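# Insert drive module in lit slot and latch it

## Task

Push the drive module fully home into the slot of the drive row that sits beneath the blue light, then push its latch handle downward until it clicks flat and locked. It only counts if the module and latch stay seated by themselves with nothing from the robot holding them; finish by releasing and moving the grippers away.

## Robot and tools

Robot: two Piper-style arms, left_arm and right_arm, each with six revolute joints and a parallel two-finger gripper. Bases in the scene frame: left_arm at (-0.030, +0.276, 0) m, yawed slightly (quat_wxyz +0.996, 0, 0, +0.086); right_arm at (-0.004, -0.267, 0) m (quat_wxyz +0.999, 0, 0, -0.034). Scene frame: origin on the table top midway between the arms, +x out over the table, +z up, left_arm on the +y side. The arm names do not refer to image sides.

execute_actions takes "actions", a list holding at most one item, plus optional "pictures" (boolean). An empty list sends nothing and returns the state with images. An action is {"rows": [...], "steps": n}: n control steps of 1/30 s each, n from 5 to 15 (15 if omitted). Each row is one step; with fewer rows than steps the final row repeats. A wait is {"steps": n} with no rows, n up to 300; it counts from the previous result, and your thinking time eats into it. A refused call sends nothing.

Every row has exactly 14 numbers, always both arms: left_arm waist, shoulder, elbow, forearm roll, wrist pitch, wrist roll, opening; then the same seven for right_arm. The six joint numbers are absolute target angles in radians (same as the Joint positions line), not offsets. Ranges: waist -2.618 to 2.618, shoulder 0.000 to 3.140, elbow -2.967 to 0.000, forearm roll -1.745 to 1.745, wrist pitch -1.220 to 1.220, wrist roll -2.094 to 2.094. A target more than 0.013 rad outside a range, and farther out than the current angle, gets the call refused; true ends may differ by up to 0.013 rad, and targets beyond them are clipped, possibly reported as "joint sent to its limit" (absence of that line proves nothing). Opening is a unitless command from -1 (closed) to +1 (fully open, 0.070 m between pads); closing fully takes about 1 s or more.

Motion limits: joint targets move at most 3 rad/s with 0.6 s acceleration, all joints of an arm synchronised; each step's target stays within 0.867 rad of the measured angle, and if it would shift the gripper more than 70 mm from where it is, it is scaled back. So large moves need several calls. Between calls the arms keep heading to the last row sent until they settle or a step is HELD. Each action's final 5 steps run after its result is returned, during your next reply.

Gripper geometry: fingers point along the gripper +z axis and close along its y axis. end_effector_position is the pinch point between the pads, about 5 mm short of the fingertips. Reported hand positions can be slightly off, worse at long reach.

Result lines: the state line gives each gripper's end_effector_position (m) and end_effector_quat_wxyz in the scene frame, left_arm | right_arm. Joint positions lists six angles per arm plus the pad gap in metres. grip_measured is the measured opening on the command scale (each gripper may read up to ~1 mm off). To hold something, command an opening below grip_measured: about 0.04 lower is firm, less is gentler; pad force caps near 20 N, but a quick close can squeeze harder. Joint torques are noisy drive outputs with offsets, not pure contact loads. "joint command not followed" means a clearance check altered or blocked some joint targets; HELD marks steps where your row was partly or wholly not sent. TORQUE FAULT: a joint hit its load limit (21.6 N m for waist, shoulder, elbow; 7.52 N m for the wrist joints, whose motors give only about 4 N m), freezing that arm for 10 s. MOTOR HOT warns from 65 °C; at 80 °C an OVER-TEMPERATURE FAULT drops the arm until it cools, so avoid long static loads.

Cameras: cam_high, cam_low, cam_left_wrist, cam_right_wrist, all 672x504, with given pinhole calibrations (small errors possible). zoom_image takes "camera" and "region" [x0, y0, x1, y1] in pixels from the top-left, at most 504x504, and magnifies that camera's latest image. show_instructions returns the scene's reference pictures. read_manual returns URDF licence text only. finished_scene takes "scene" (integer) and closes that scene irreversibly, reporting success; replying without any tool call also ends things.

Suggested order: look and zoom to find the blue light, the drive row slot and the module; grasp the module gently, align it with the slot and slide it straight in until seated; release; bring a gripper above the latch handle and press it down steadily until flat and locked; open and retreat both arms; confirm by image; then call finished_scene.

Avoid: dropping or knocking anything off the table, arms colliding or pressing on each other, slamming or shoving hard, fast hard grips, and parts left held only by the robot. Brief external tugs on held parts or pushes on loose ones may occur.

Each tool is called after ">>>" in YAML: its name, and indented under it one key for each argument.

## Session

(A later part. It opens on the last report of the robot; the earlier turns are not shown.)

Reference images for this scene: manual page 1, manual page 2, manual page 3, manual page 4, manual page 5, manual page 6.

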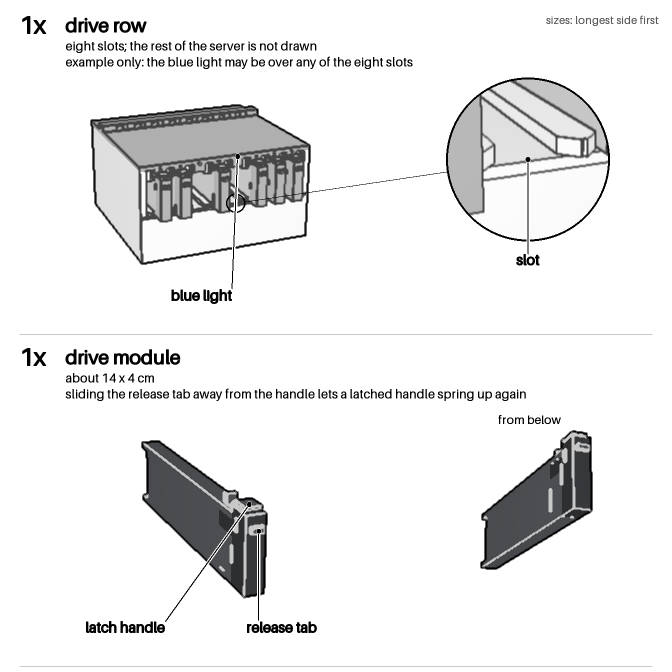

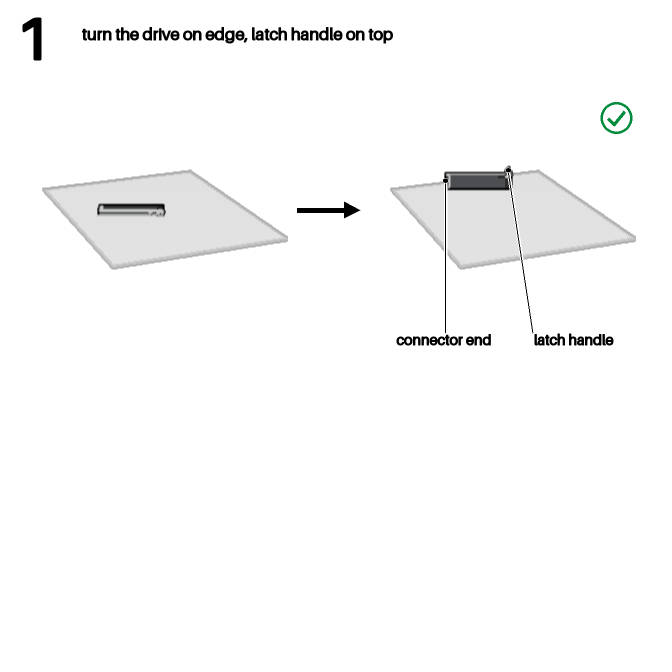

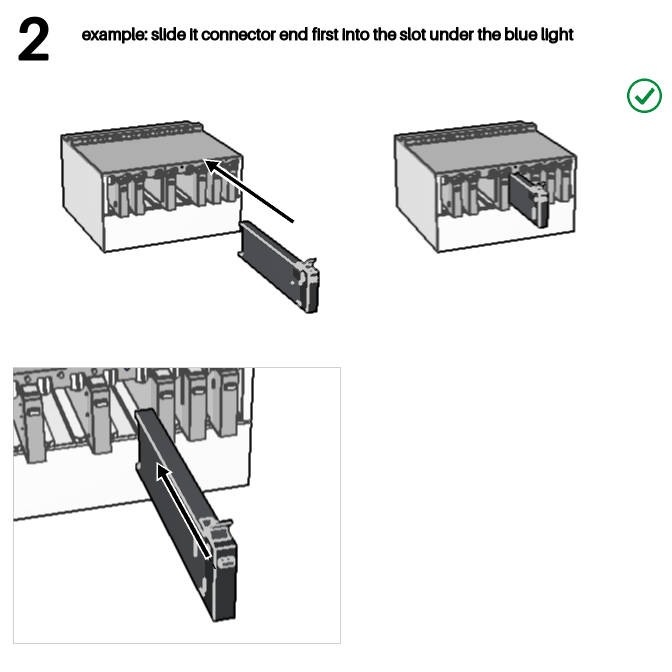

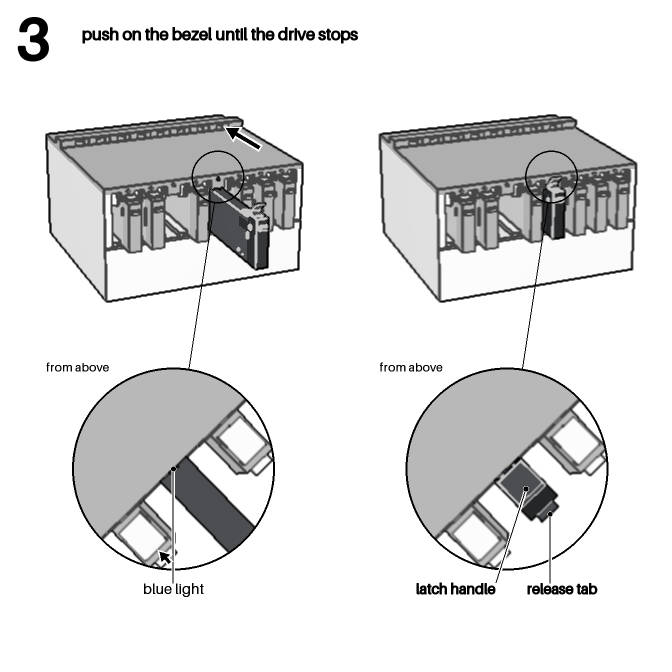

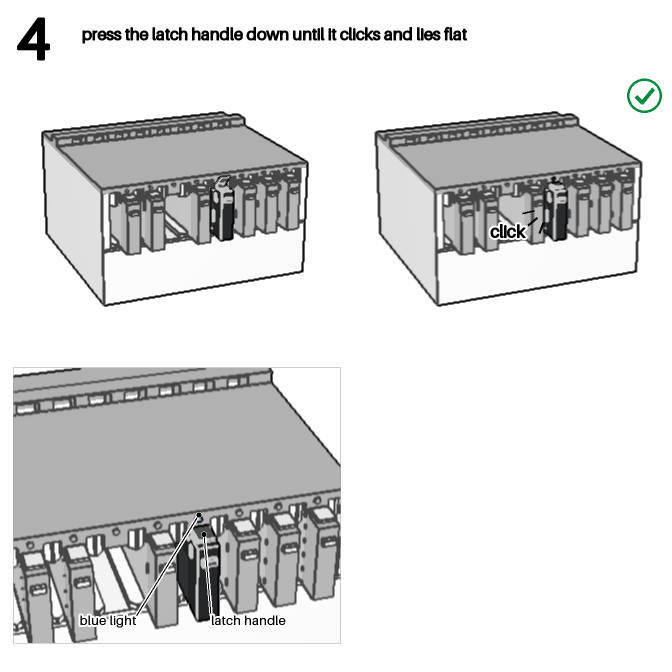

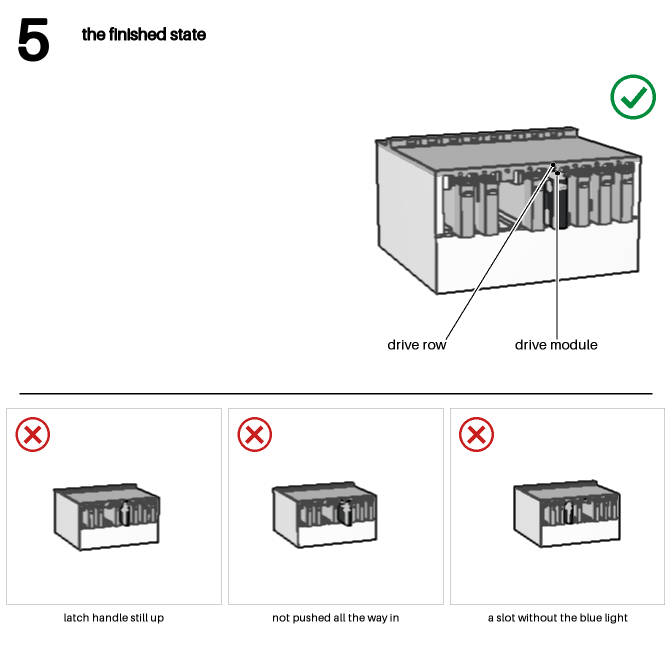

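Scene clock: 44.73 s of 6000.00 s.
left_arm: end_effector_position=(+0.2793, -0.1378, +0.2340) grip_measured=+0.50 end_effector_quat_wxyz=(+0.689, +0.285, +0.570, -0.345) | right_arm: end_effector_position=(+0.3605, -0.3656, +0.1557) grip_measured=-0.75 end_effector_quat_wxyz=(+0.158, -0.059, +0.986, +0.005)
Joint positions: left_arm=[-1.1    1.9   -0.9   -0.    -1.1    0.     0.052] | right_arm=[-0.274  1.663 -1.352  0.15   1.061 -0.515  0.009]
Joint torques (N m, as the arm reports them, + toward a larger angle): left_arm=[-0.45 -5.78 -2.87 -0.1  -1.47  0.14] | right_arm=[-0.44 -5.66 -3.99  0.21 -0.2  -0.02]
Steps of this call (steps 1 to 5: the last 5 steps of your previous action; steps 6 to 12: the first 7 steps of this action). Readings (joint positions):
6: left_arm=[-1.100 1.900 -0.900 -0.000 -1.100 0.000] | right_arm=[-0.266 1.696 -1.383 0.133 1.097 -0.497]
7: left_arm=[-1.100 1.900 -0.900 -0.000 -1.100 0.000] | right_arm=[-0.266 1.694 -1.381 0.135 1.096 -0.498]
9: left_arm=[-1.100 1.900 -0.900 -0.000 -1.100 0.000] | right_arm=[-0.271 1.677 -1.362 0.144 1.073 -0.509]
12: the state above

>>> execute_actions:
  actions:
    - {"rows":[[-1.1,1.9,-0.9,0,-1.1,0,0.5,-0.277,1.660,-1.345,0.145,1.10,-0.515,-0.83]],"steps":15}
  pictures: true

>>> zoom_image:
  camera: "cam_left_wrist"
  region: [290, 190, 370, 250]

>>> execute_actions:
  actions:
    - {"rows":[[-1.1,1.9,-0.9,0,-1.1,0,0.5,-0.257,1.705,-1.403,0.138,1.11,-0.491,-0.83]],"steps":15}

>>> execute_actions:
  actions:
    - {"rows":[[-1.1,1.9,-0.9,0,-1.1,0,0.5,-0.270,1.675,-1.365,0.143,1.103,-0.507,-0.83]],"steps":12}

Scene clock: 45.40 s of 6000.00 s.
left_arm: end_effector_position=(+0.2793, -0.1378, +0.2340) grip_measured=+0.50 end_effector_quat_wxyz=(+0.689, +0.285, +0.570, -0.345) | right_arm: end_effector_position=(+0.3502, -0.3637, +0.1518) grip_measured=-0.75 end_effector_quat_wxyz=(+0.137, -0.059, +0.989, +0.012)
Joint positions: left_arm=[-1.1    1.9   -0.9   -0.    -1.1    0.     0.052] | right_arm=[-0.277  1.661 -1.345  0.144  1.101 -0.514  0.009]
Joint torques (N m, as the arm reports them, + toward a larger angle): left_arm=[-0.41 -5.88 -2.81 -0.1  -1.47  0.13] | right_arm=[-0.81 -6.13 -3.29  0.33 -0.31 -0.17]
Steps of this call (steps 1 to 5: the last 5 steps of your previous action; steps 6 to 10: the robot went on to your last target; steps 11 to 20: the first 10 steps of this action). Readings (joint positions):
11: left_arm=[-1.100 1.900 -0.900 -0.000 -1.100 0.000] | right_arm=[-0.277 1.664 -1.349 0.144 1.076 -0.514]
12: left_arm=[-1.100 1.900 -0.900 -0.000 -1.100 0.000] | right_arm=[-0.277 1.664 -1.348 0.144 1.079 -0.514]
14: left_arm=[-1.100 1.900 -0.900 -0.000 -1.100 0.000] | right_arm=[-0.277 1.662 -1.346 0.144 1.098 -0.514]
18: left_arm=[-1.100 1.900 -0.900 -0.000 -1.100 0.000] | right_arm=[-0.277 1.661 -1.345 0.144 1.101 -0.514]
20: the state above
camera_calibration (this result's frames):
cam_left_wrist: T_world_to_cam=[[-0.80158, -0.597786, 0.0110051, 0.139371], [-0.255356, 0.325652, -0.910354, 0.32204], [0.540613, -0.732532, -0.413684, -0.0340593], [0, 0, 0, 1]] pos_world=[0.212365, -0.0465082, 0.277547]
cam_right_wrist: T_world_to_cam=[[0.123142, -0.992389, 0.0008206, -0.405281], [-0.940403, -0.116427, 0.31951, 0.232873], [-0.316982, -0.0401168, -0.947583, 0.364983], [0, 0, 0, 1]] pos_world=[0.384595, -0.360441, 0.271779]

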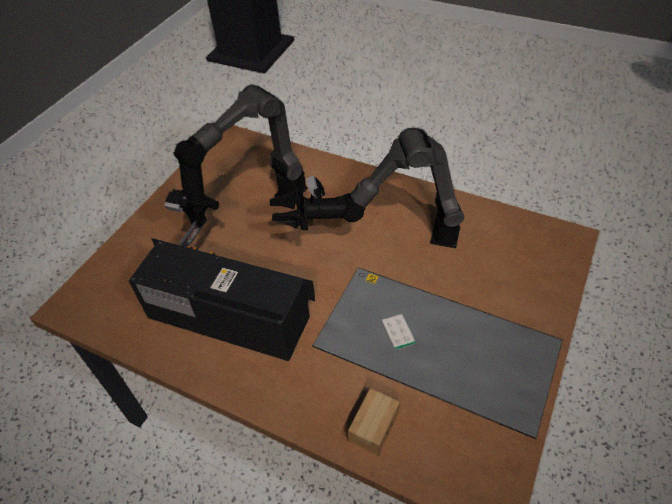

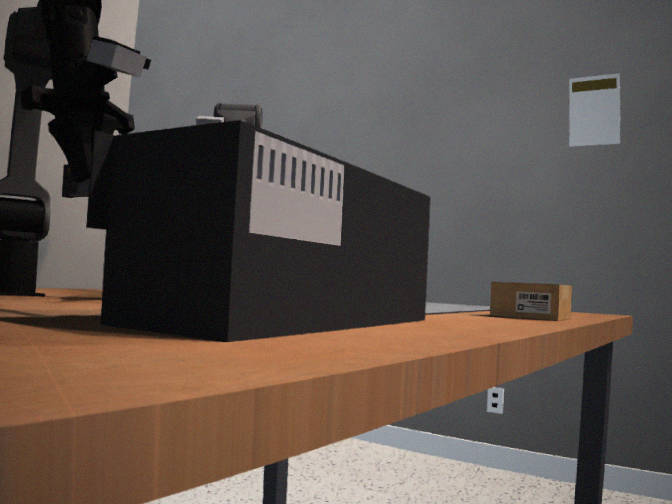

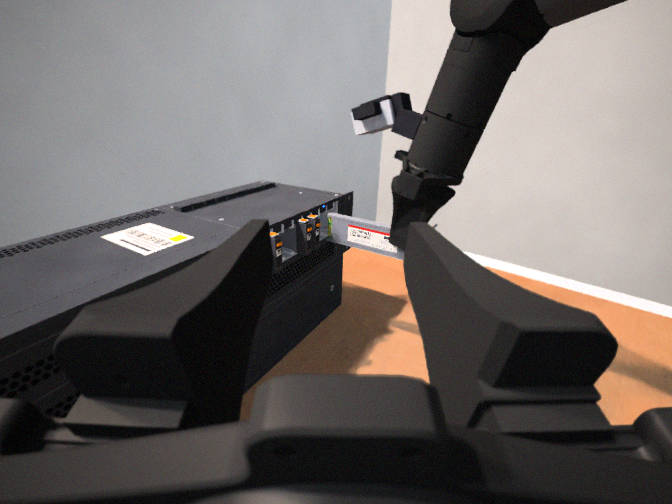

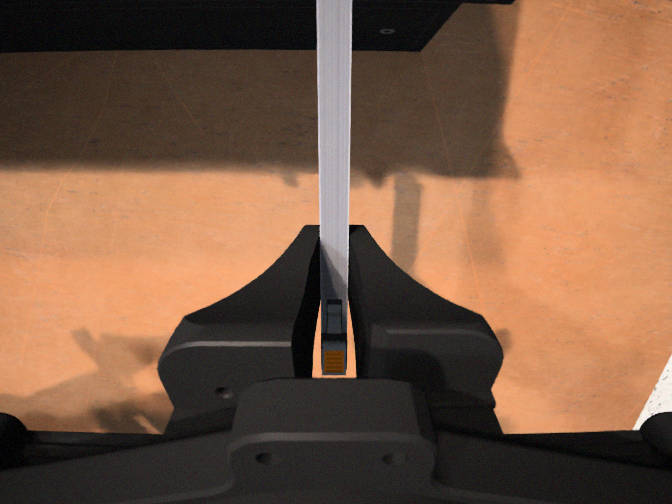

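Region (290, 190, 370, 250) of cam_left_wrist's 672x504 image, scaled by 6.300, with more detail than that image has; it fills the top 378 rows of this view, and the rest is white.

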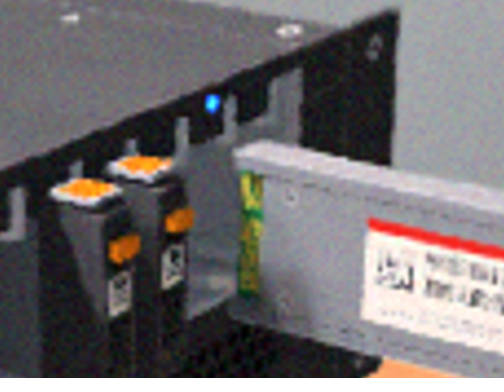

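Scene clock: 45.90 s of 6000.00 s.
left_arm: end_effector_position=(+0.2793, -0.1378, +0.2340) grip_measured=+0.50 end_effector_quat_wxyz=(+0.689, +0.285, +0.570, -0.345) | right_arm: end_effector_position=(+0.3610, -0.3623, +0.1506) grip_measured=-0.75 end_effector_quat_wxyz=(+0.130, -0.059, +0.990, +0.012)
Joint positions: left_arm=[-1.1    1.9   -0.9   -0.    -1.1    0.     0.052] | right_arm=[-0.259  1.705 -1.399  0.133  1.122 -0.49   0.009]
Joint torques (N m, as the arm reports them, + toward a larger angle): left_arm=[-0.41 -5.81 -3.02 -0.1  -1.46  0.11] | right_arm=[ 3.16 -5.78 -6.96  1.35 -2.89 -0.16]
Steps of this call (steps 1 to 5: the last 5 steps of your previous action; steps 6 to 15: the first 10 steps of this action). Readings (joint positions):
6: left_arm=[-1.100 1.900 -0.900 -0.000 -1.100 0.000] | right_arm=[-0.277 1.660 -1.345 0.145 1.100 -0.515]
7: left_arm=[-1.100 1.900 -0.900 -0.000 -1.100 0.000] | right_arm=[-0.277 1.662 -1.347 0.145 1.100 -0.514]
9: left_arm=[-1.100 1.900 -0.900 -0.000 -1.100 0.000] | right_arm=[-0.269 1.679 -1.370 0.143 1.104 -0.505]
13: left_arm=[-1.100 1.900 -0.900 -0.000 -1.100 0.000] | right_arm=[-0.259 1.705 -1.399 0.133 1.122 -0.490]
15: the state above

Scene clock: 46.30 s of 6000.00 s.
left_arm: end_effector_position=(+0.2793, -0.1378, +0.2340) grip_measured=+0.50 end_effector_quat_wxyz=(+0.689, +0.285, +0.570, -0.345) | right_arm: end_effector_position=(+0.3605, -0.3627, +0.1555) grip_measured=-0.75 end_effector_quat_wxyz=(+0.150, -0.060, +0.987, +0.010)
Joint positions: left_arm=[-1.1    1.9   -0.9   -0.    -1.1    0.     0.052] | right_arm=[-0.267  1.674 -1.37   0.149  1.087 -0.508  0.009]
Joint torques (N m, as the arm reports them, + toward a larger angle): left_arm=[-0.36 -5.75 -2.87 -0.11 -1.45  0.13] | right_arm=[-0.63 -5.76 -3.9   0.2  -0.19  0.  ]
Steps of this call (steps 1 to 5: the last 5 steps of your previous action; steps 6 to 12: the first 7 steps of this action). Readings (joint positions):
6: left_arm=[-1.100 1.900 -0.900 -0.000 -1.100 0.000] | right_arm=[-0.259 1.705 -1.399 0.134 1.121 -0.490]
7: left_arm=[-1.100 1.900 -0.900 -0.000 -1.100 0.000] | right_arm=[-0.259 1.703 -1.398 0.135 1.120 -0.492]
9: left_arm=[-1.100 1.900 -0.900 -0.000 -1.100 0.000] | right_arm=[-0.264 1.687 -1.379 0.144 1.098 -0.502]
12: the state above

>>> execute_actions:
  actions:
    - {"rows":[[-1.1,1.9,-0.9,0,-1.1,0,0.5,-0.277,1.658,-1.3583,0.145,1.1155,-0.515,-0.83]],"steps":15}
  pictures: true

>>> zoom_image:
  camera: "cam_left_wrist"
  region: [290, 190, 370, 250]

>>> execute_actions:
  actions:
    - {"rows":[[-1.1,1.9,-0.9,0,-1.1,0,0.5,-0.257,1.703,-1.4163,0.138,1.1255,-0.491,-0.83]],"steps":15}

>>> execute_actions:
  actions:
    - {"rows":[[-1.1,1.9,-0.9,0,-1.1,0,0.5,-0.270,1.673,-1.378,0.143,1.1185,-0.507,-0.83]],"steps":12}

Scene clock: 46.90 s of 6000.00 s.
left_arm: end_effector_position=(+0.2793, -0.1378, +0.2340) grip_measured=+0.50 end_effector_quat_wxyz=(+0.689, +0.285, +0.570, -0.345) | right_arm: end_effector_position=(+0.3502, -0.3636, +0.1566) grip_measured=-0.75 end_effector_quat_wxyz=(+0.138, -0.060, +0.988, +0.012)
Joint positions: left_arm=[-1.1    1.9   -0.9   -0.    -1.1    0.     0.052] | right_arm=[-0.278  1.657 -1.358  0.145  1.116 -0.515  0.009]
Joint torques (N m, as the arm reports them, + toward a larger angle): left_arm=[-0.33 -5.83 -2.85 -0.11 -1.43  0.11] | right_arm=[ 0.09 -5.44 -3.36  0.25 -0.34 -0.15]
Steps of this call (steps 1 to 5: the last 5 steps of your previous action; steps 6 to 8: the robot went on to your last target; steps 9 to 18: the first 10 steps of this action). Readings (joint positions):
9: left_arm=[-1.100 1.900 -0.900 -0.000 -1.100 0.000] | right_arm=[-0.269 1.674 -1.366 0.145 1.100 -0.508]
10: left_arm=[-1.100 1.900 -0.900 -0.000 -1.100 0.000] | right_arm=[-0.271 1.672 -1.365 0.145 1.102 -0.508]
12: left_arm=[-1.100 1.900 -0.900 -0.000 -1.100 0.000] | right_arm=[-0.277 1.659 -1.359 0.145 1.115 -0.514]
16: left_arm=[-1.100 1.900 -0.900 -0.000 -1.100 0.000] | right_arm=[-0.278 1.657 -1.358 0.145 1.116 -0.515]
18: the state above
camera_calibration (this result's frames):
cam_left_wrist: T_world_to_cam=[[-0.80158, -0.597786, 0.0110054, 0.139371], [-0.255357, 0.325651, -0.910354, 0.32204], [0.540613, -0.732532, -0.413684, -0.0340593], [0, 0, 0, 1]] pos_world=[0.212365, -0.0465082, 0.277547]
cam_right_wrist: T_world_to_cam=[[0.124909, -0.992168, 0.00113282, -0.405744], [-0.941011, -0.118106, 0.317096, 0.231292], [-0.314478, -0.0406741, -0.948393, 0.368577], [0, 0, 0, 1]] pos_world=[0.384239, -0.360257, 0.276674]

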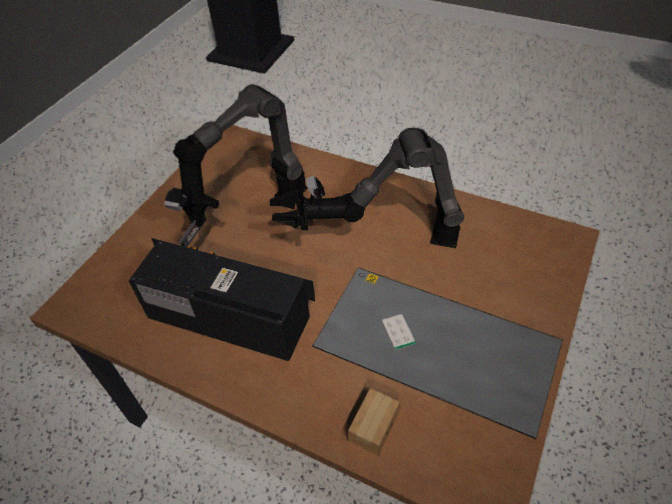

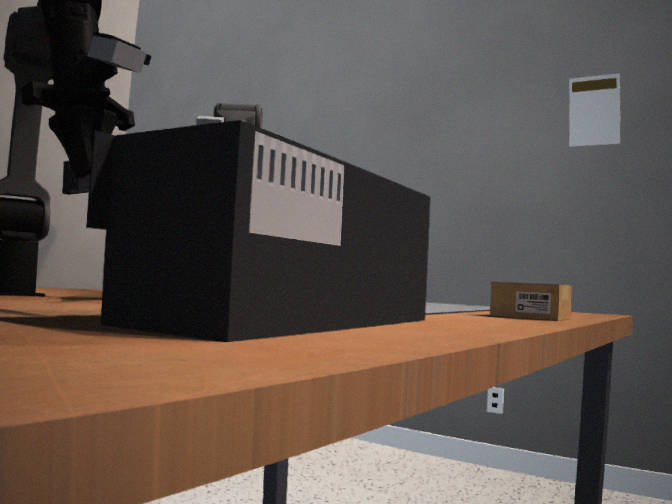

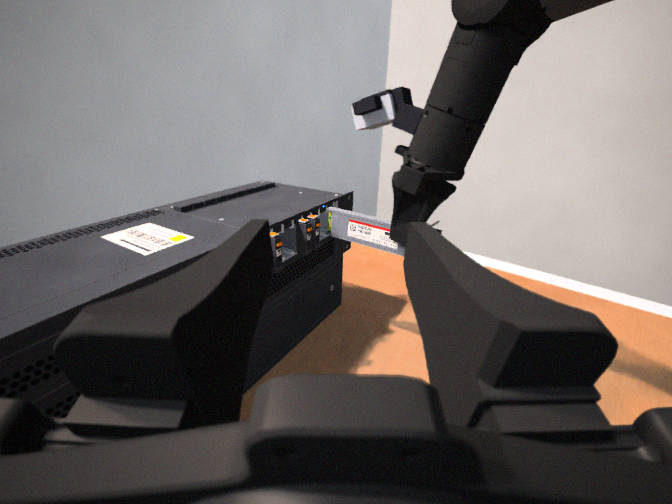

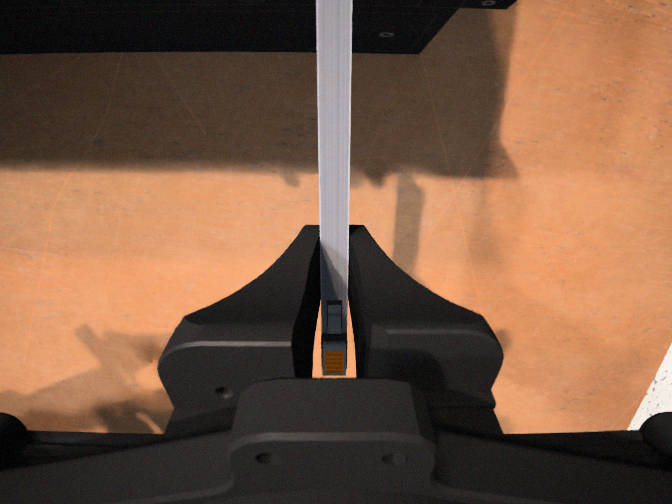

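Region (290, 190, 370, 250) of cam_left_wrist's 672x504 image, scaled by 6.300, with more detail than that image has; it fills the top 378 rows of this view, and the rest is white.

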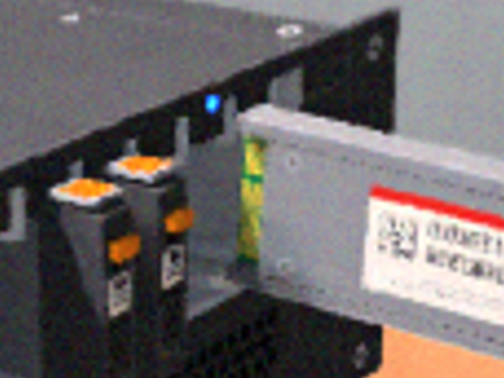

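Scene clock: 47.40 s of 6000.00 s.
left_arm: end_effector_position=(+0.2793, -0.1378, +0.2340) grip_measured=+0.50 end_effector_quat_wxyz=(+0.689, +0.285, +0.570, -0.345) | right_arm: end_effector_position=(+0.3612, -0.3618, +0.1543) grip_measured=-0.75 end_effector_quat_wxyz=(+0.130, -0.061, +0.990, +0.013)
Joint positions: left_arm=[-1.1    1.9   -0.9   -0.    -1.1    0.     0.052] | right_arm=[-0.258  1.704 -1.413  0.134  1.137 -0.491  0.009]
Joint torques (N m, as the arm reports them, + toward a larger angle): left_arm=[-0.34 -5.79 -2.87 -0.1  -1.47  0.13] | right_arm=[ 2.39 -5.77 -6.62  1.26 -2.71 -0.07]
Steps of this call (steps 1 to 5: the last 5 steps of your previous action; steps 6 to 15: the first 10 steps of this action). Readings (joint positions):
6: left_arm=[-1.100 1.900 -0.900 -0.000 -1.100 0.000] | right_arm=[-0.277 1.657 -1.358 0.145 1.116 -0.515]
7: left_arm=[-1.100 1.900 -0.900 -0.000 -1.100 0.000] | right_arm=[-0.276 1.659 -1.360 0.145 1.116 -0.514]
9: left_arm=[-1.100 1.900 -0.900 -0.000 -1.100 0.000] | right_arm=[-0.268 1.678 -1.383 0.143 1.120 -0.505]
13: left_arm=[-1.100 1.900 -0.900 -0.000 -1.100 0.000] | right_arm=[-0.258 1.704 -1.413 0.134 1.137 -0.491]
15: the state above

Scene clock: 47.80 s of 6000.00 s.
left_arm: end_effector_position=(+0.2793, -0.1378, +0.2340) grip_measured=+0.50 end_effector_quat_wxyz=(+0.689, +0.285, +0.570, -0.345) | right_arm: end_effector_position=(+0.3603, -0.3626, +0.1596) grip_measured=-0.75 end_effector_quat_wxyz=(+0.150, -0.061, +0.987, +0.010)
Joint positions: left_arm=[-1.1    1.9   -0.9   -0.    -1.1    0.     0.052] | right_arm=[-0.268  1.672 -1.383  0.149  1.102 -0.508  0.009]
Joint torques (N m, as the arm reports them, + toward a larger angle): left_arm=[-0.31 -5.75 -2.81 -0.1  -1.45  0.13] | right_arm=[-0.79 -5.72 -3.61  0.11  0.04 -0.04]
Steps of this call (steps 1 to 5: the last 5 steps of your previous action; steps 6 to 12: the first 7 steps of this action). Readings (joint positions):
6: left_arm=[-1.100 1.900 -0.900 -0.000 -1.100 0.000] | right_arm=[-0.258 1.704 -1.413 0.134 1.136 -0.491]
7: left_arm=[-1.100 1.900 -0.900 -0.000 -1.100 0.000] | right_arm=[-0.259 1.702 -1.411 0.135 1.135 -0.492]
9: left_arm=[-1.100 1.900 -0.900 -0.000 -1.100 0.000] | right_arm=[-0.264 1.685 -1.393 0.144 1.114 -0.502]
12: the state above

>>> execute_actions:
  actions:
    - {"rows":[[-1.1,1.9,-0.9,0,-1.1,0,0.5,-0.270,1.673,-1.385,0.135,1.16,-0.500,-0.83]],"steps":15}

>>> execute_actions:
  actions:
    - {"steps":10}
  pictures: true

>>> zoom_image:
  camera: "cam_left_wrist"
  region: [290, 190, 370, 250]

Scene clock: 48.33 s of 6000.00 s.
left_arm: end_effector_position=(+0.2793, -0.1378, +0.2340) grip_measured=+0.50 end_effector_quat_wxyz=(+0.689, +0.285, +0.570, -0.345) | right_arm: end_effector_position=(+0.3477, -0.3612, +0.1562) grip_measured=-0.75 end_effector_quat_wxyz=(+0.121, -0.060, +0.991, +0.016)
Joint positions: left_arm=[-1.1    1.9   -0.9   -0.    -1.1    0.     0.052] | right_arm=[-0.27   1.672 -1.384  0.135  1.16  -0.5    0.009]
Joint torques (N m, as the arm reports them, + toward a larger angle): left_arm=[-0.34 -5.9  -2.9  -0.09 -1.48  0.11] | right_arm=[-0.97 -5.05 -4.71  0.03 -0.3   0.  ]
Steps of this call (steps 1 to 5: the last 5 steps of your previous action; step 6: the robot went on to your last target; steps 7 to 16: the first 10 steps of this action). Readings (joint positions):
7: left_arm=[-1.100 1.900 -0.900 -0.000 -1.100 0.000] | right_arm=[-0.269 1.672 -1.380 0.145 1.114 -0.508]
8: left_arm=[-1.100 1.900 -0.900 -0.000 -1.100 0.000] | right_arm=[-0.269 1.672 -1.380 0.144 1.118 -0.507]
10: left_arm=[-1.100 1.900 -0.900 -0.000 -1.100 0.000] | right_arm=[-0.270 1.672 -1.381 0.139 1.143 -0.503]
14: left_arm=[-1.100 1.900 -0.900 -0.000 -1.100 0.000] | right_arm=[-0.270 1.672 -1.383 0.135 1.161 -0.500]
16: the state above

Scene clock: 48.67 s of 6000.00 s.
left_arm: end_effector_position=(+0.2793, -0.1378, +0.2340) grip_measured=+0.50 end_effector_quat_wxyz=(+0.689, +0.285, +0.570, -0.345) | right_arm: end_effector_position=(+0.3480, -0.3613, +0.1564) grip_measured=-0.75 end_effector_quat_wxyz=(+0.122, -0.060, +0.991, +0.016)
Joint positions: left_arm=[-1.1    1.9   -0.9   -0.    -1.1    0.     0.052] | right_arm=[-0.27   1.673 -1.385  0.135  1.16  -0.5    0.009]
Joint torques (N m, as the arm reports them, + toward a larger angle): left_arm=[-0.37 -5.92 -2.89 -0.09 -1.45  0.12] | right_arm=[-0.91 -5.02 -4.72  0.01 -0.29 -0.01]
Kept back: nothing.
Steps of this call (steps 1 to 5: the last 5 steps of your previous action; steps 6 to 10: the robot went on to your last target). Readings (joint positions):
1: left_arm=[-1.100 1.900 -0.900 -0.000 -1.100 0.000] | right_arm=[-0.270 1.673 -1.384 0.135 1.160 -0.500]
2: left_arm=[-1.100 1.900 -0.900 -0.000 -1.100 0.000] | right_arm=[-0.270 1.673 -1.384 0.135 1.160 -0.500]
4: left_arm=[-1.100 1.900 -0.900 -0.000 -1.100 0.000] | right_arm=[-0.270 1.673 -1.385 0.135 1.160 -0.500]
8: left_arm=[-1.100 1.900 -0.900 -0.000 -1.100 0.000] | right_arm=[-0.270 1.673 -1.385 0.135 1.160 -0.500]
10: the state above
camera_calibration (this result's frames):
cam_left_wrist: T_world_to_cam=[[-0.80158, -0.597786, 0.0110053, 0.139371], [-0.255357, 0.325652, -0.910354, 0.32204], [0.540613, -0.732532, -0.413684, -0.0340593], [0, 0, 0, 1]] pos_world=[0.212365, -0.0465083, 0.277547]
cam_right_wrist: T_world_to_cam=[[0.125909, -0.991988, -0.0103109, -0.401716], [-0.929459, -0.121593, 0.348312, 0.219465], [-0.346775, -0.0342722, -0.937322, 0.379602], [0, 0, 0, 1]] pos_world=[0.3862, -0.358803, 0.275225]

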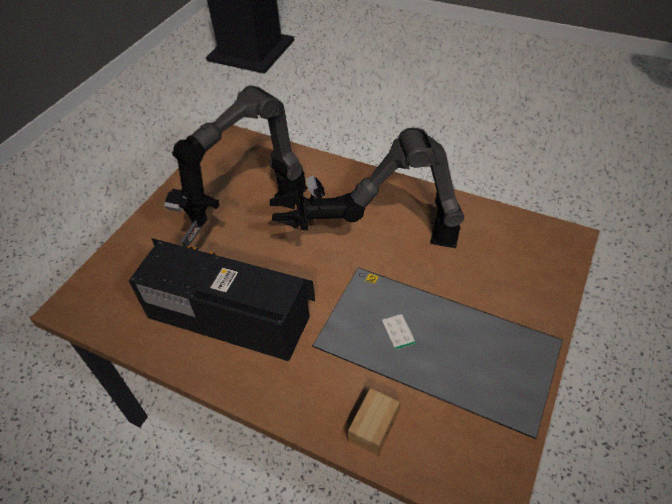

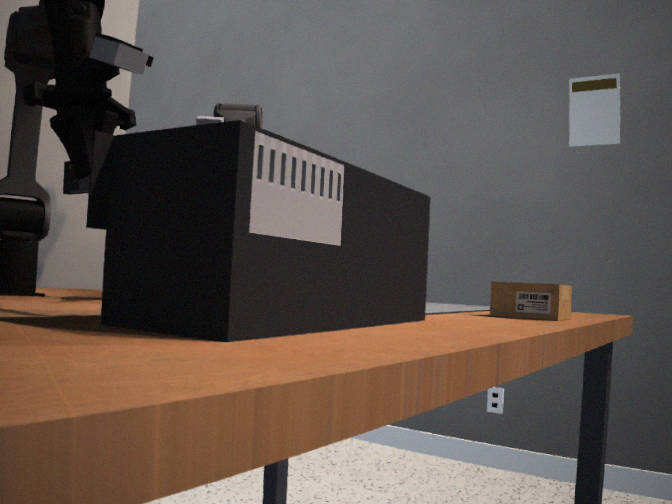

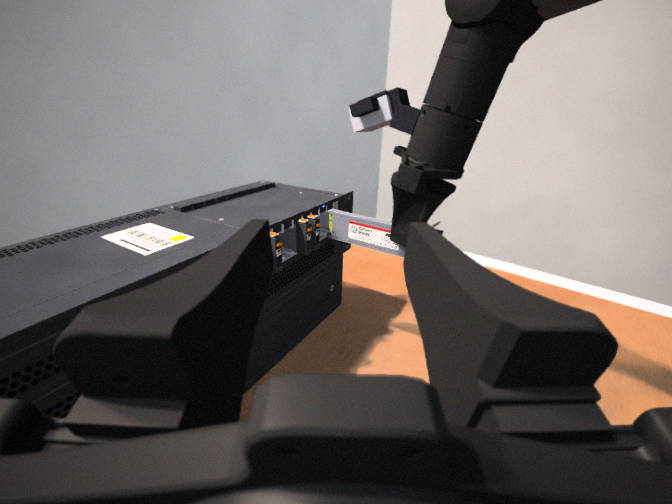

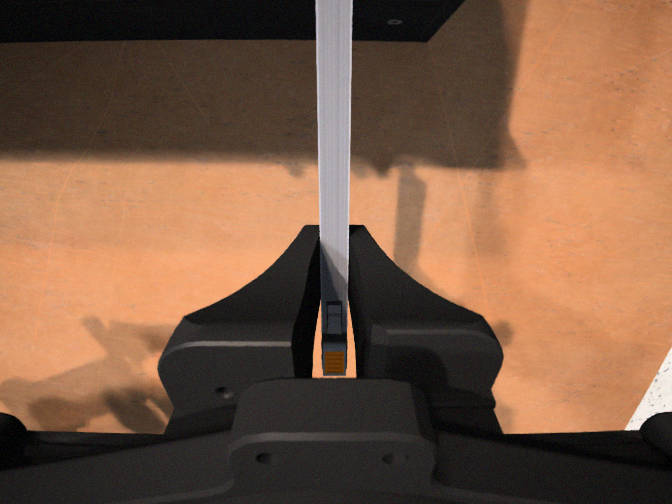

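Region (290, 190, 370, 250) of cam_left_wrist's 672x504 image, scaled by 6.300, with more detail than that image has; it fills the top 378 rows of this view, and the rest is white.

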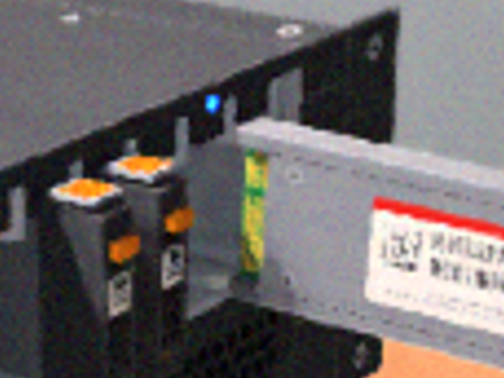

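>>> execute_actions:
  actions:
    - {"rows":[[-1.1,1.9,-0.9,0,-1.1,0,0.5,-0.270,1.674,-1.3784,0.115,1.152,-0.495,-0.83]],"steps":12}

>>> execute_actions:
  actions:
    - {"rows":[[-1.1,1.9,-0.9,0,-1.1,0,0.5,-0.2466,1.726,-1.4452,0.107,1.163,-0.468,-0.83]],"steps":15}

>>> execute_actions:
  actions:
    - {"rows":[[-1.1,1.9,-0.9,0,-1.1,0,0.5,-0.258,1.700,-1.412,0.111,1.1575,-0.4815,-0.83]],"steps":12}

Scene clock: 49.30 s of 6000.00 s.
left_arm: end_effector_position=(+0.2793, -0.1378, +0.2340) grip_measured=+0.50 end_effector_quat_wxyz=(+0.689, +0.285, +0.570, -0.345) | right_arm: end_effector_position=(+0.3473, -0.3660, +0.1544) grip_measured=-0.75 end_effector_quat_wxyz=(+0.119, -0.061, +0.991, +0.006)
Joint positions: left_arm=[-1.1    1.9   -0.9   -0.    -1.1    0.     0.052] | right_arm=[-0.27   1.674 -1.38   0.113  1.151 -0.495  0.009]
Joint torques (N m, as the arm reports them, + toward a larger angle): left_arm=[-0.4  -5.87 -2.83 -0.09 -1.47  0.13] | right_arm=[-0.52 -5.12 -2.98  0.32 -0.12  0.02]
Steps of this call (steps 1 to 12: the robot went on to your last target; steps 13 to 19: the first 7 steps of this action). Readings (joint positions):
13: left_arm=[-1.100 1.900 -0.900 -0.000 -1.100 0.000] | right_arm=[-0.270 1.673 -1.385 0.135 1.160 -0.500]
14: left_arm=[-1.100 1.900 -0.900 -0.000 -1.100 0.000] | right_arm=[-0.270 1.673 -1.385 0.132 1.159 -0.500]
16: left_arm=[-1.100 1.900 -0.900 -0.000 -1.100 0.000] | right_arm=[-0.270 1.674 -1.382 0.115 1.152 -0.496]
19: the state above

Scene clock: 49.80 s of 6000.00 s.
left_arm: end_effector_position=(+0.2793, -0.1378, +0.2340) grip_measured=+0.50 end_effector_quat_wxyz=(+0.689, +0.285, +0.570, -0.345) | right_arm: end_effector_position=(+0.3610, -0.3632, +0.1522) grip_measured=-0.75 end_effector_quat_wxyz=(+0.112, -0.060, +0.992, +0.008)
Joint positions: left_arm=[-1.1    1.9   -0.9   -0.    -1.1    0.     0.053] | right_arm=[-0.247  1.728 -1.443  0.105  1.171 -0.467  0.009]
Joint torques (N m, as the arm reports them, + toward a larger angle): left_arm=[-0.43 -5.92 -2.79 -0.1  -1.44  0.13] | right_arm=[ 1.36 -6.11 -5.52  0.68 -1.78 -0.15]
Steps of this call (steps 1 to 5: the last 5 steps of your previous action; steps 6 to 15: the first 10 steps of this action). Readings (joint positions):
6: left_arm=[-1.100 1.900 -0.900 -0.000 -1.100 0.000] | right_arm=[-0.270 1.674 -1.379 0.114 1.151 -0.495]
7: left_arm=[-1.100 1.900 -0.900 -0.000 -1.100 0.000] | right_arm=[-0.270 1.676 -1.381 0.114 1.152 -0.494]
9: left_arm=[-1.100 1.900 -0.900 -0.000 -1.100 0.000] | right_arm=[-0.261 1.695 -1.404 0.113 1.157 -0.484]
13: left_arm=[-1.100 1.900 -0.900 -0.000 -1.100 0.000] | right_arm=[-0.247 1.728 -1.443 0.105 1.171 -0.467]
15: the state above

Scene clock: 50.20 s of 6000.00 s.
left_arm: end_effector_position=(+0.2793, -0.1378, +0.2340) grip_measured=+0.50 end_effector_quat_wxyz=(+0.689, +0.285, +0.570, -0.345) | right_arm: end_effector_position=(+0.3580, -0.3642, +0.1559) grip_measured=-0.75 end_effector_quat_wxyz=(+0.125, -0.061, +0.990, +0.006)
Joint positions: left_arm=[-1.1    1.9   -0.9   -0.    -1.1    0.     0.052] | right_arm=[-0.257  1.699 -1.415  0.114  1.147 -0.482  0.009]
Joint torques (N m, as the arm reports them, + toward a larger angle): left_arm=[-0.31 -5.83 -2.83 -0.07 -1.44  0.12] | right_arm=[-0.56 -5.7  -3.37  0.15  0.04 -0.02]
Steps of this call (steps 1 to 5: the last 5 steps of your previous action; steps 6 to 12: the first 7 steps of this action). Readings (joint positions):
6: left_arm=[-1.100 1.900 -0.900 -0.000 -1.100 0.000] | right_arm=[-0.247 1.727 -1.443 0.105 1.170 -0.468]
7: left_arm=[-1.100 1.900 -0.900 -0.000 -1.100 0.000] | right_arm=[-0.248 1.725 -1.441 0.105 1.168 -0.469]
9: left_arm=[-1.100 1.900 -0.900 -0.000 -1.100 0.000] | right_arm=[-0.253 1.708 -1.423 0.112 1.150 -0.478]
12: the state above

>>> show_instructions:

>>> execute_actions:
  actions: []

>>> zoom_image:
  camera: "cam_left_wrist"
  region: [290, 190, 370, 250]

Reference images for this scene: manual page 1, manual page 2, manual page 3, manual page 4, manual page 5, manual page 6.

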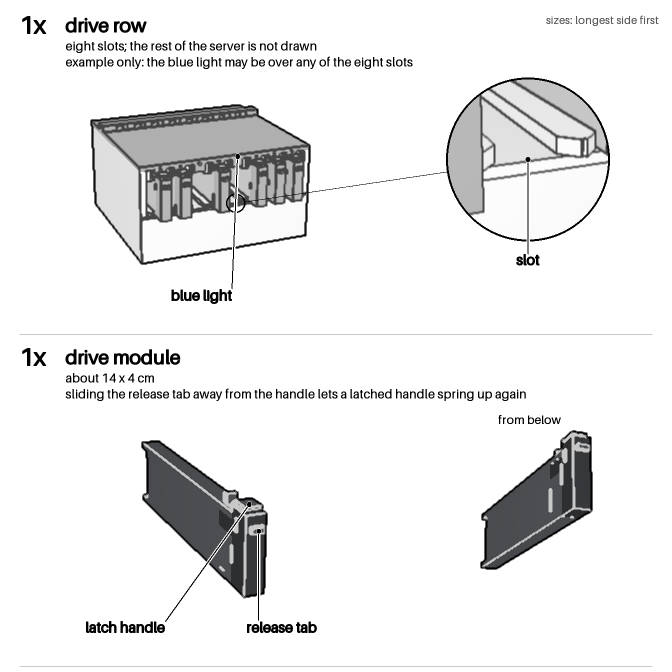

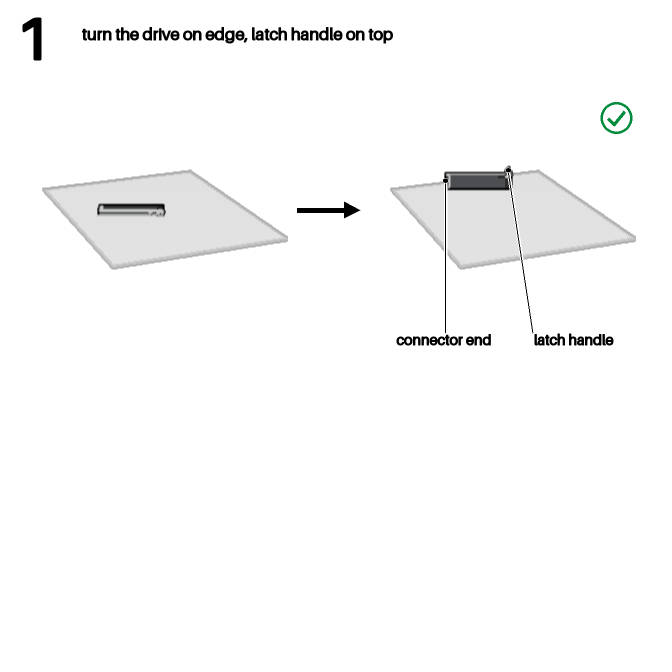

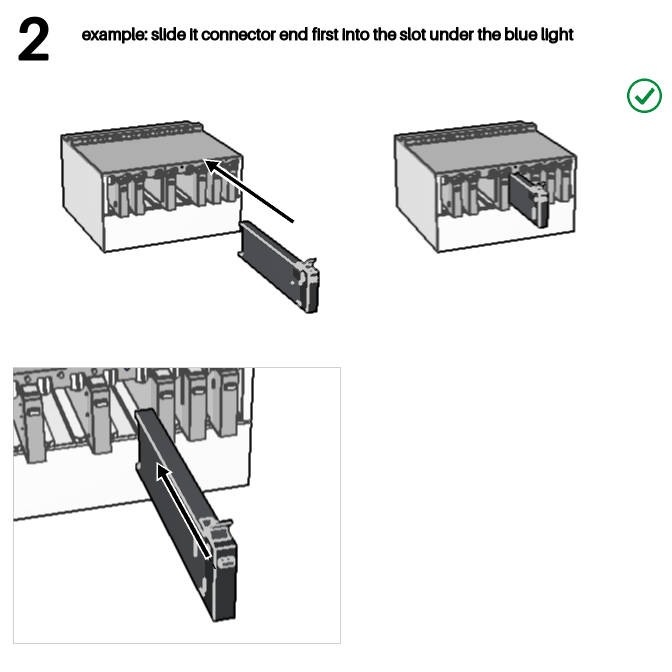

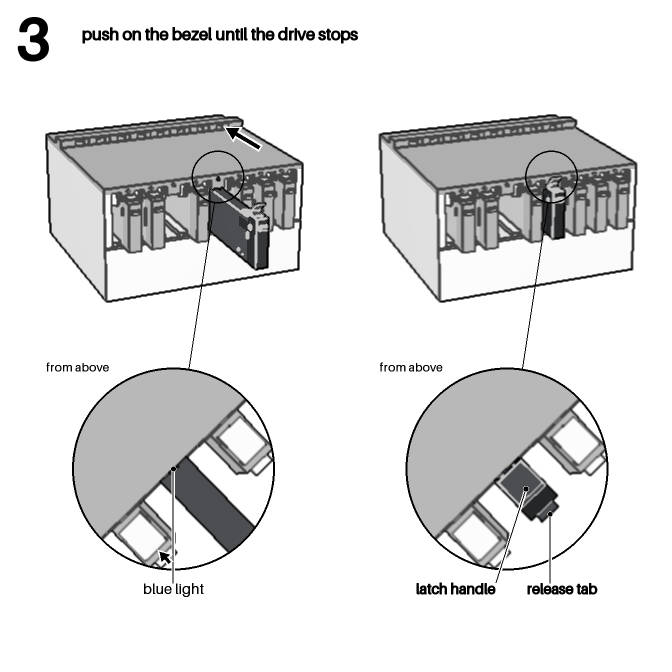

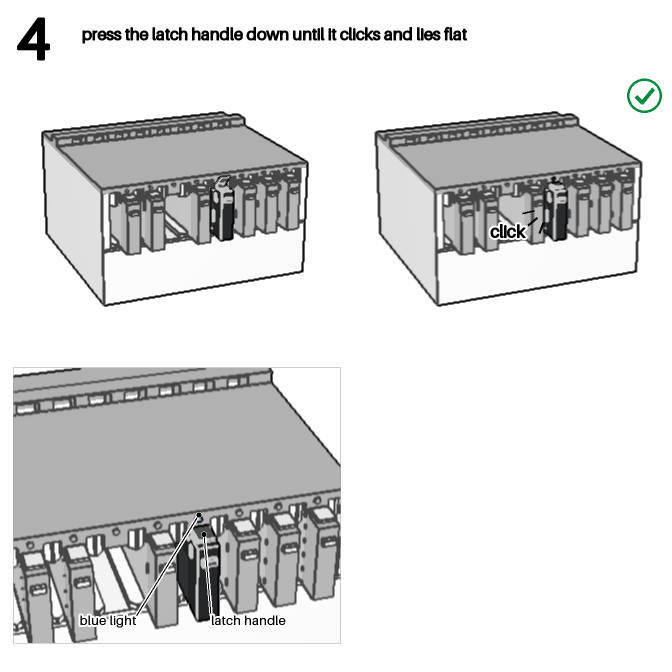

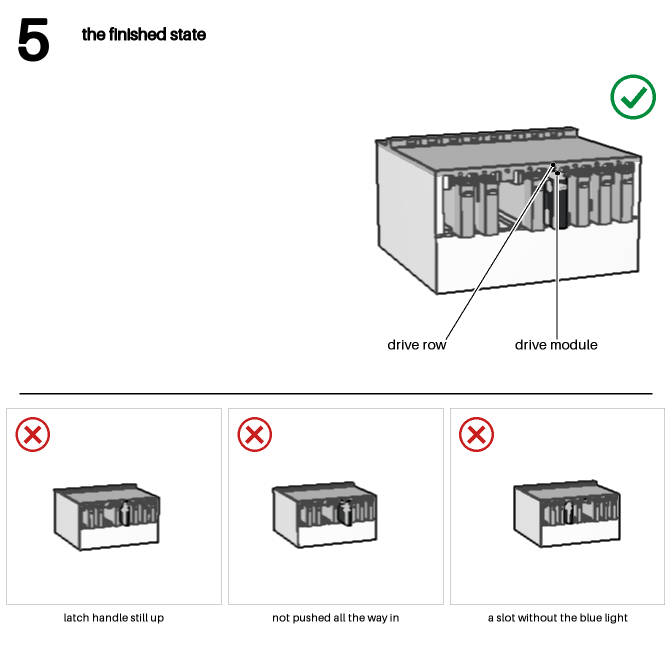

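Scene clock: 50.37 s of 6000.00 s.
left_arm: end_effector_position=(+0.2793, -0.1378, +0.2340) grip_measured=+0.50 end_effector_quat_wxyz=(+0.689, +0.285, +0.570, -0.345) | right_arm: end_effector_position=(+0.3564, -0.3640, +0.1552) grip_measured=-0.75 end_effector_quat_wxyz=(+0.122, -0.061, +0.991, +0.007)
Joint positions: left_arm=[-1.1    1.9   -0.9   -0.    -1.1    0.     0.052] | right_arm=[-0.257  1.699 -1.414  0.113  1.154 -0.482  0.009]
Joint torques (N m, as the arm reports them, + toward a larger angle): left_arm=[-0.43 -5.99 -2.89 -0.11 -1.44  0.11] | right_arm=[-0.97 -5.46 -3.04 -0.06 -0.03  0.03]
Kept back: nothing.
Steps of this call (steps 1 to 5: the last 5 steps of your previous action). Readings (joint positions):
1: left_arm=[-1.100 1.900 -0.900 -0.000 -1.100 0.000] | right_arm=[-0.257 1.699 -1.415 0.114 1.149 -0.482]
2: left_arm=[-1.100 1.900 -0.900 -0.000 -1.100 0.000] | right_arm=[-0.257 1.699 -1.415 0.114 1.150 -0.482]
4: left_arm=[-1.100 1.900 -0.900 -0.000 -1.100 0.000] | right_arm=[-0.257 1.699 -1.414 0.114 1.153 -0.482]
5: the state above
camera_calibration (this result's frames):
cam_left_wrist: T_world_to_cam=[[-0.80158, -0.597786, 0.0110052, 0.139371], [-0.255357, 0.325652, -0.910354, 0.32204], [0.540613, -0.732532, -0.413684, -0.0340593], [0, 0, 0, 1]] pos_world=[0.212365, -0.0465083, 0.277547]
cam_right_wrist: T_world_to_cam=[[0.125017, -0.992115, 0.00889161, -0.408125], [-0.930027, -0.114063, 0.349342, 0.230138], [-0.345573, -0.0519432, -0.936953, 0.374447], [0, 0, 0, 1]] pos_world=[0.394455, -0.359207, 0.274071]

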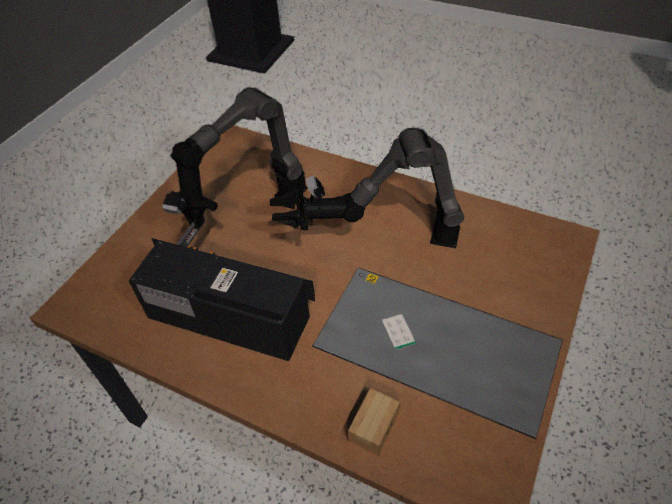

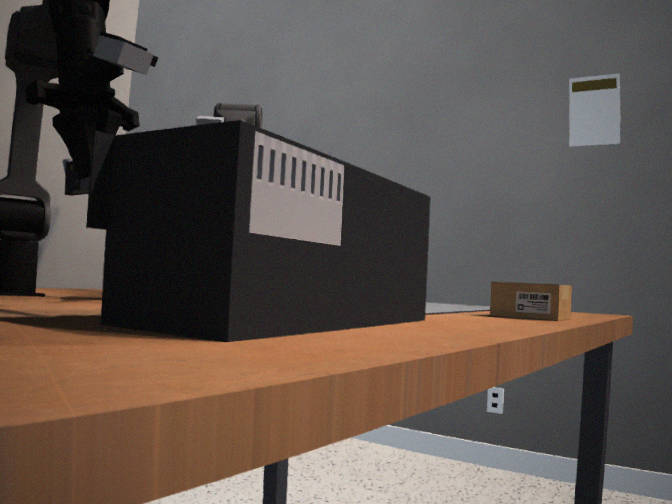

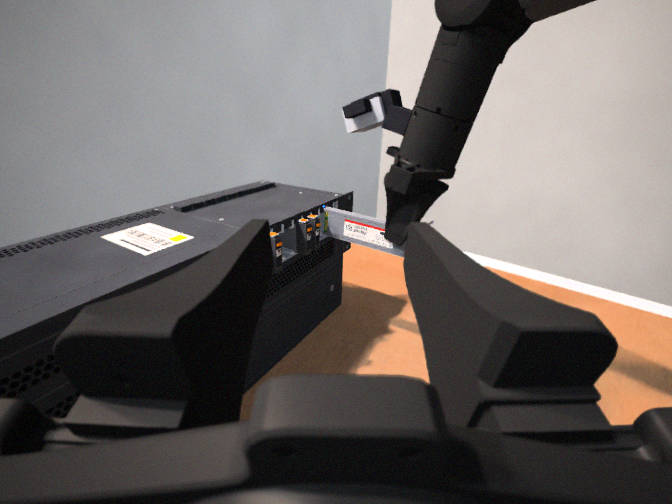

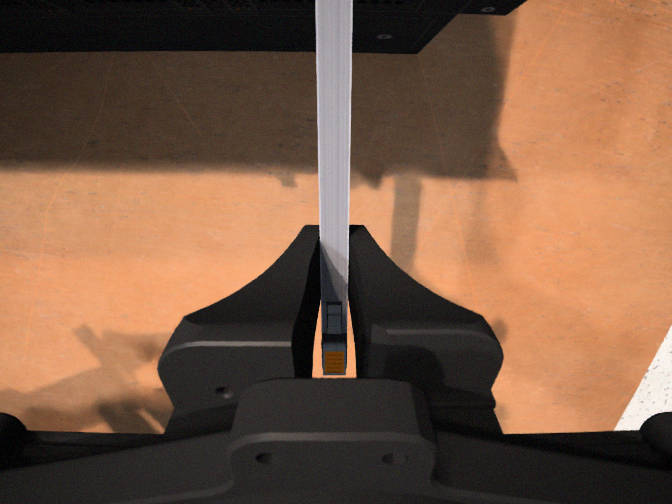

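Region (290, 190, 370, 250) of cam_left_wrist's 672x504 image, scaled by 6.300, with more detail than that image has; it fills the top 378 rows of this view, and the rest is white.

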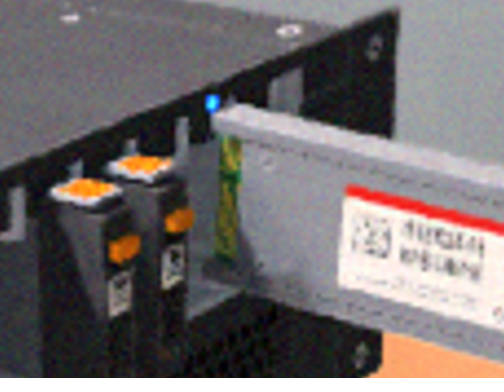

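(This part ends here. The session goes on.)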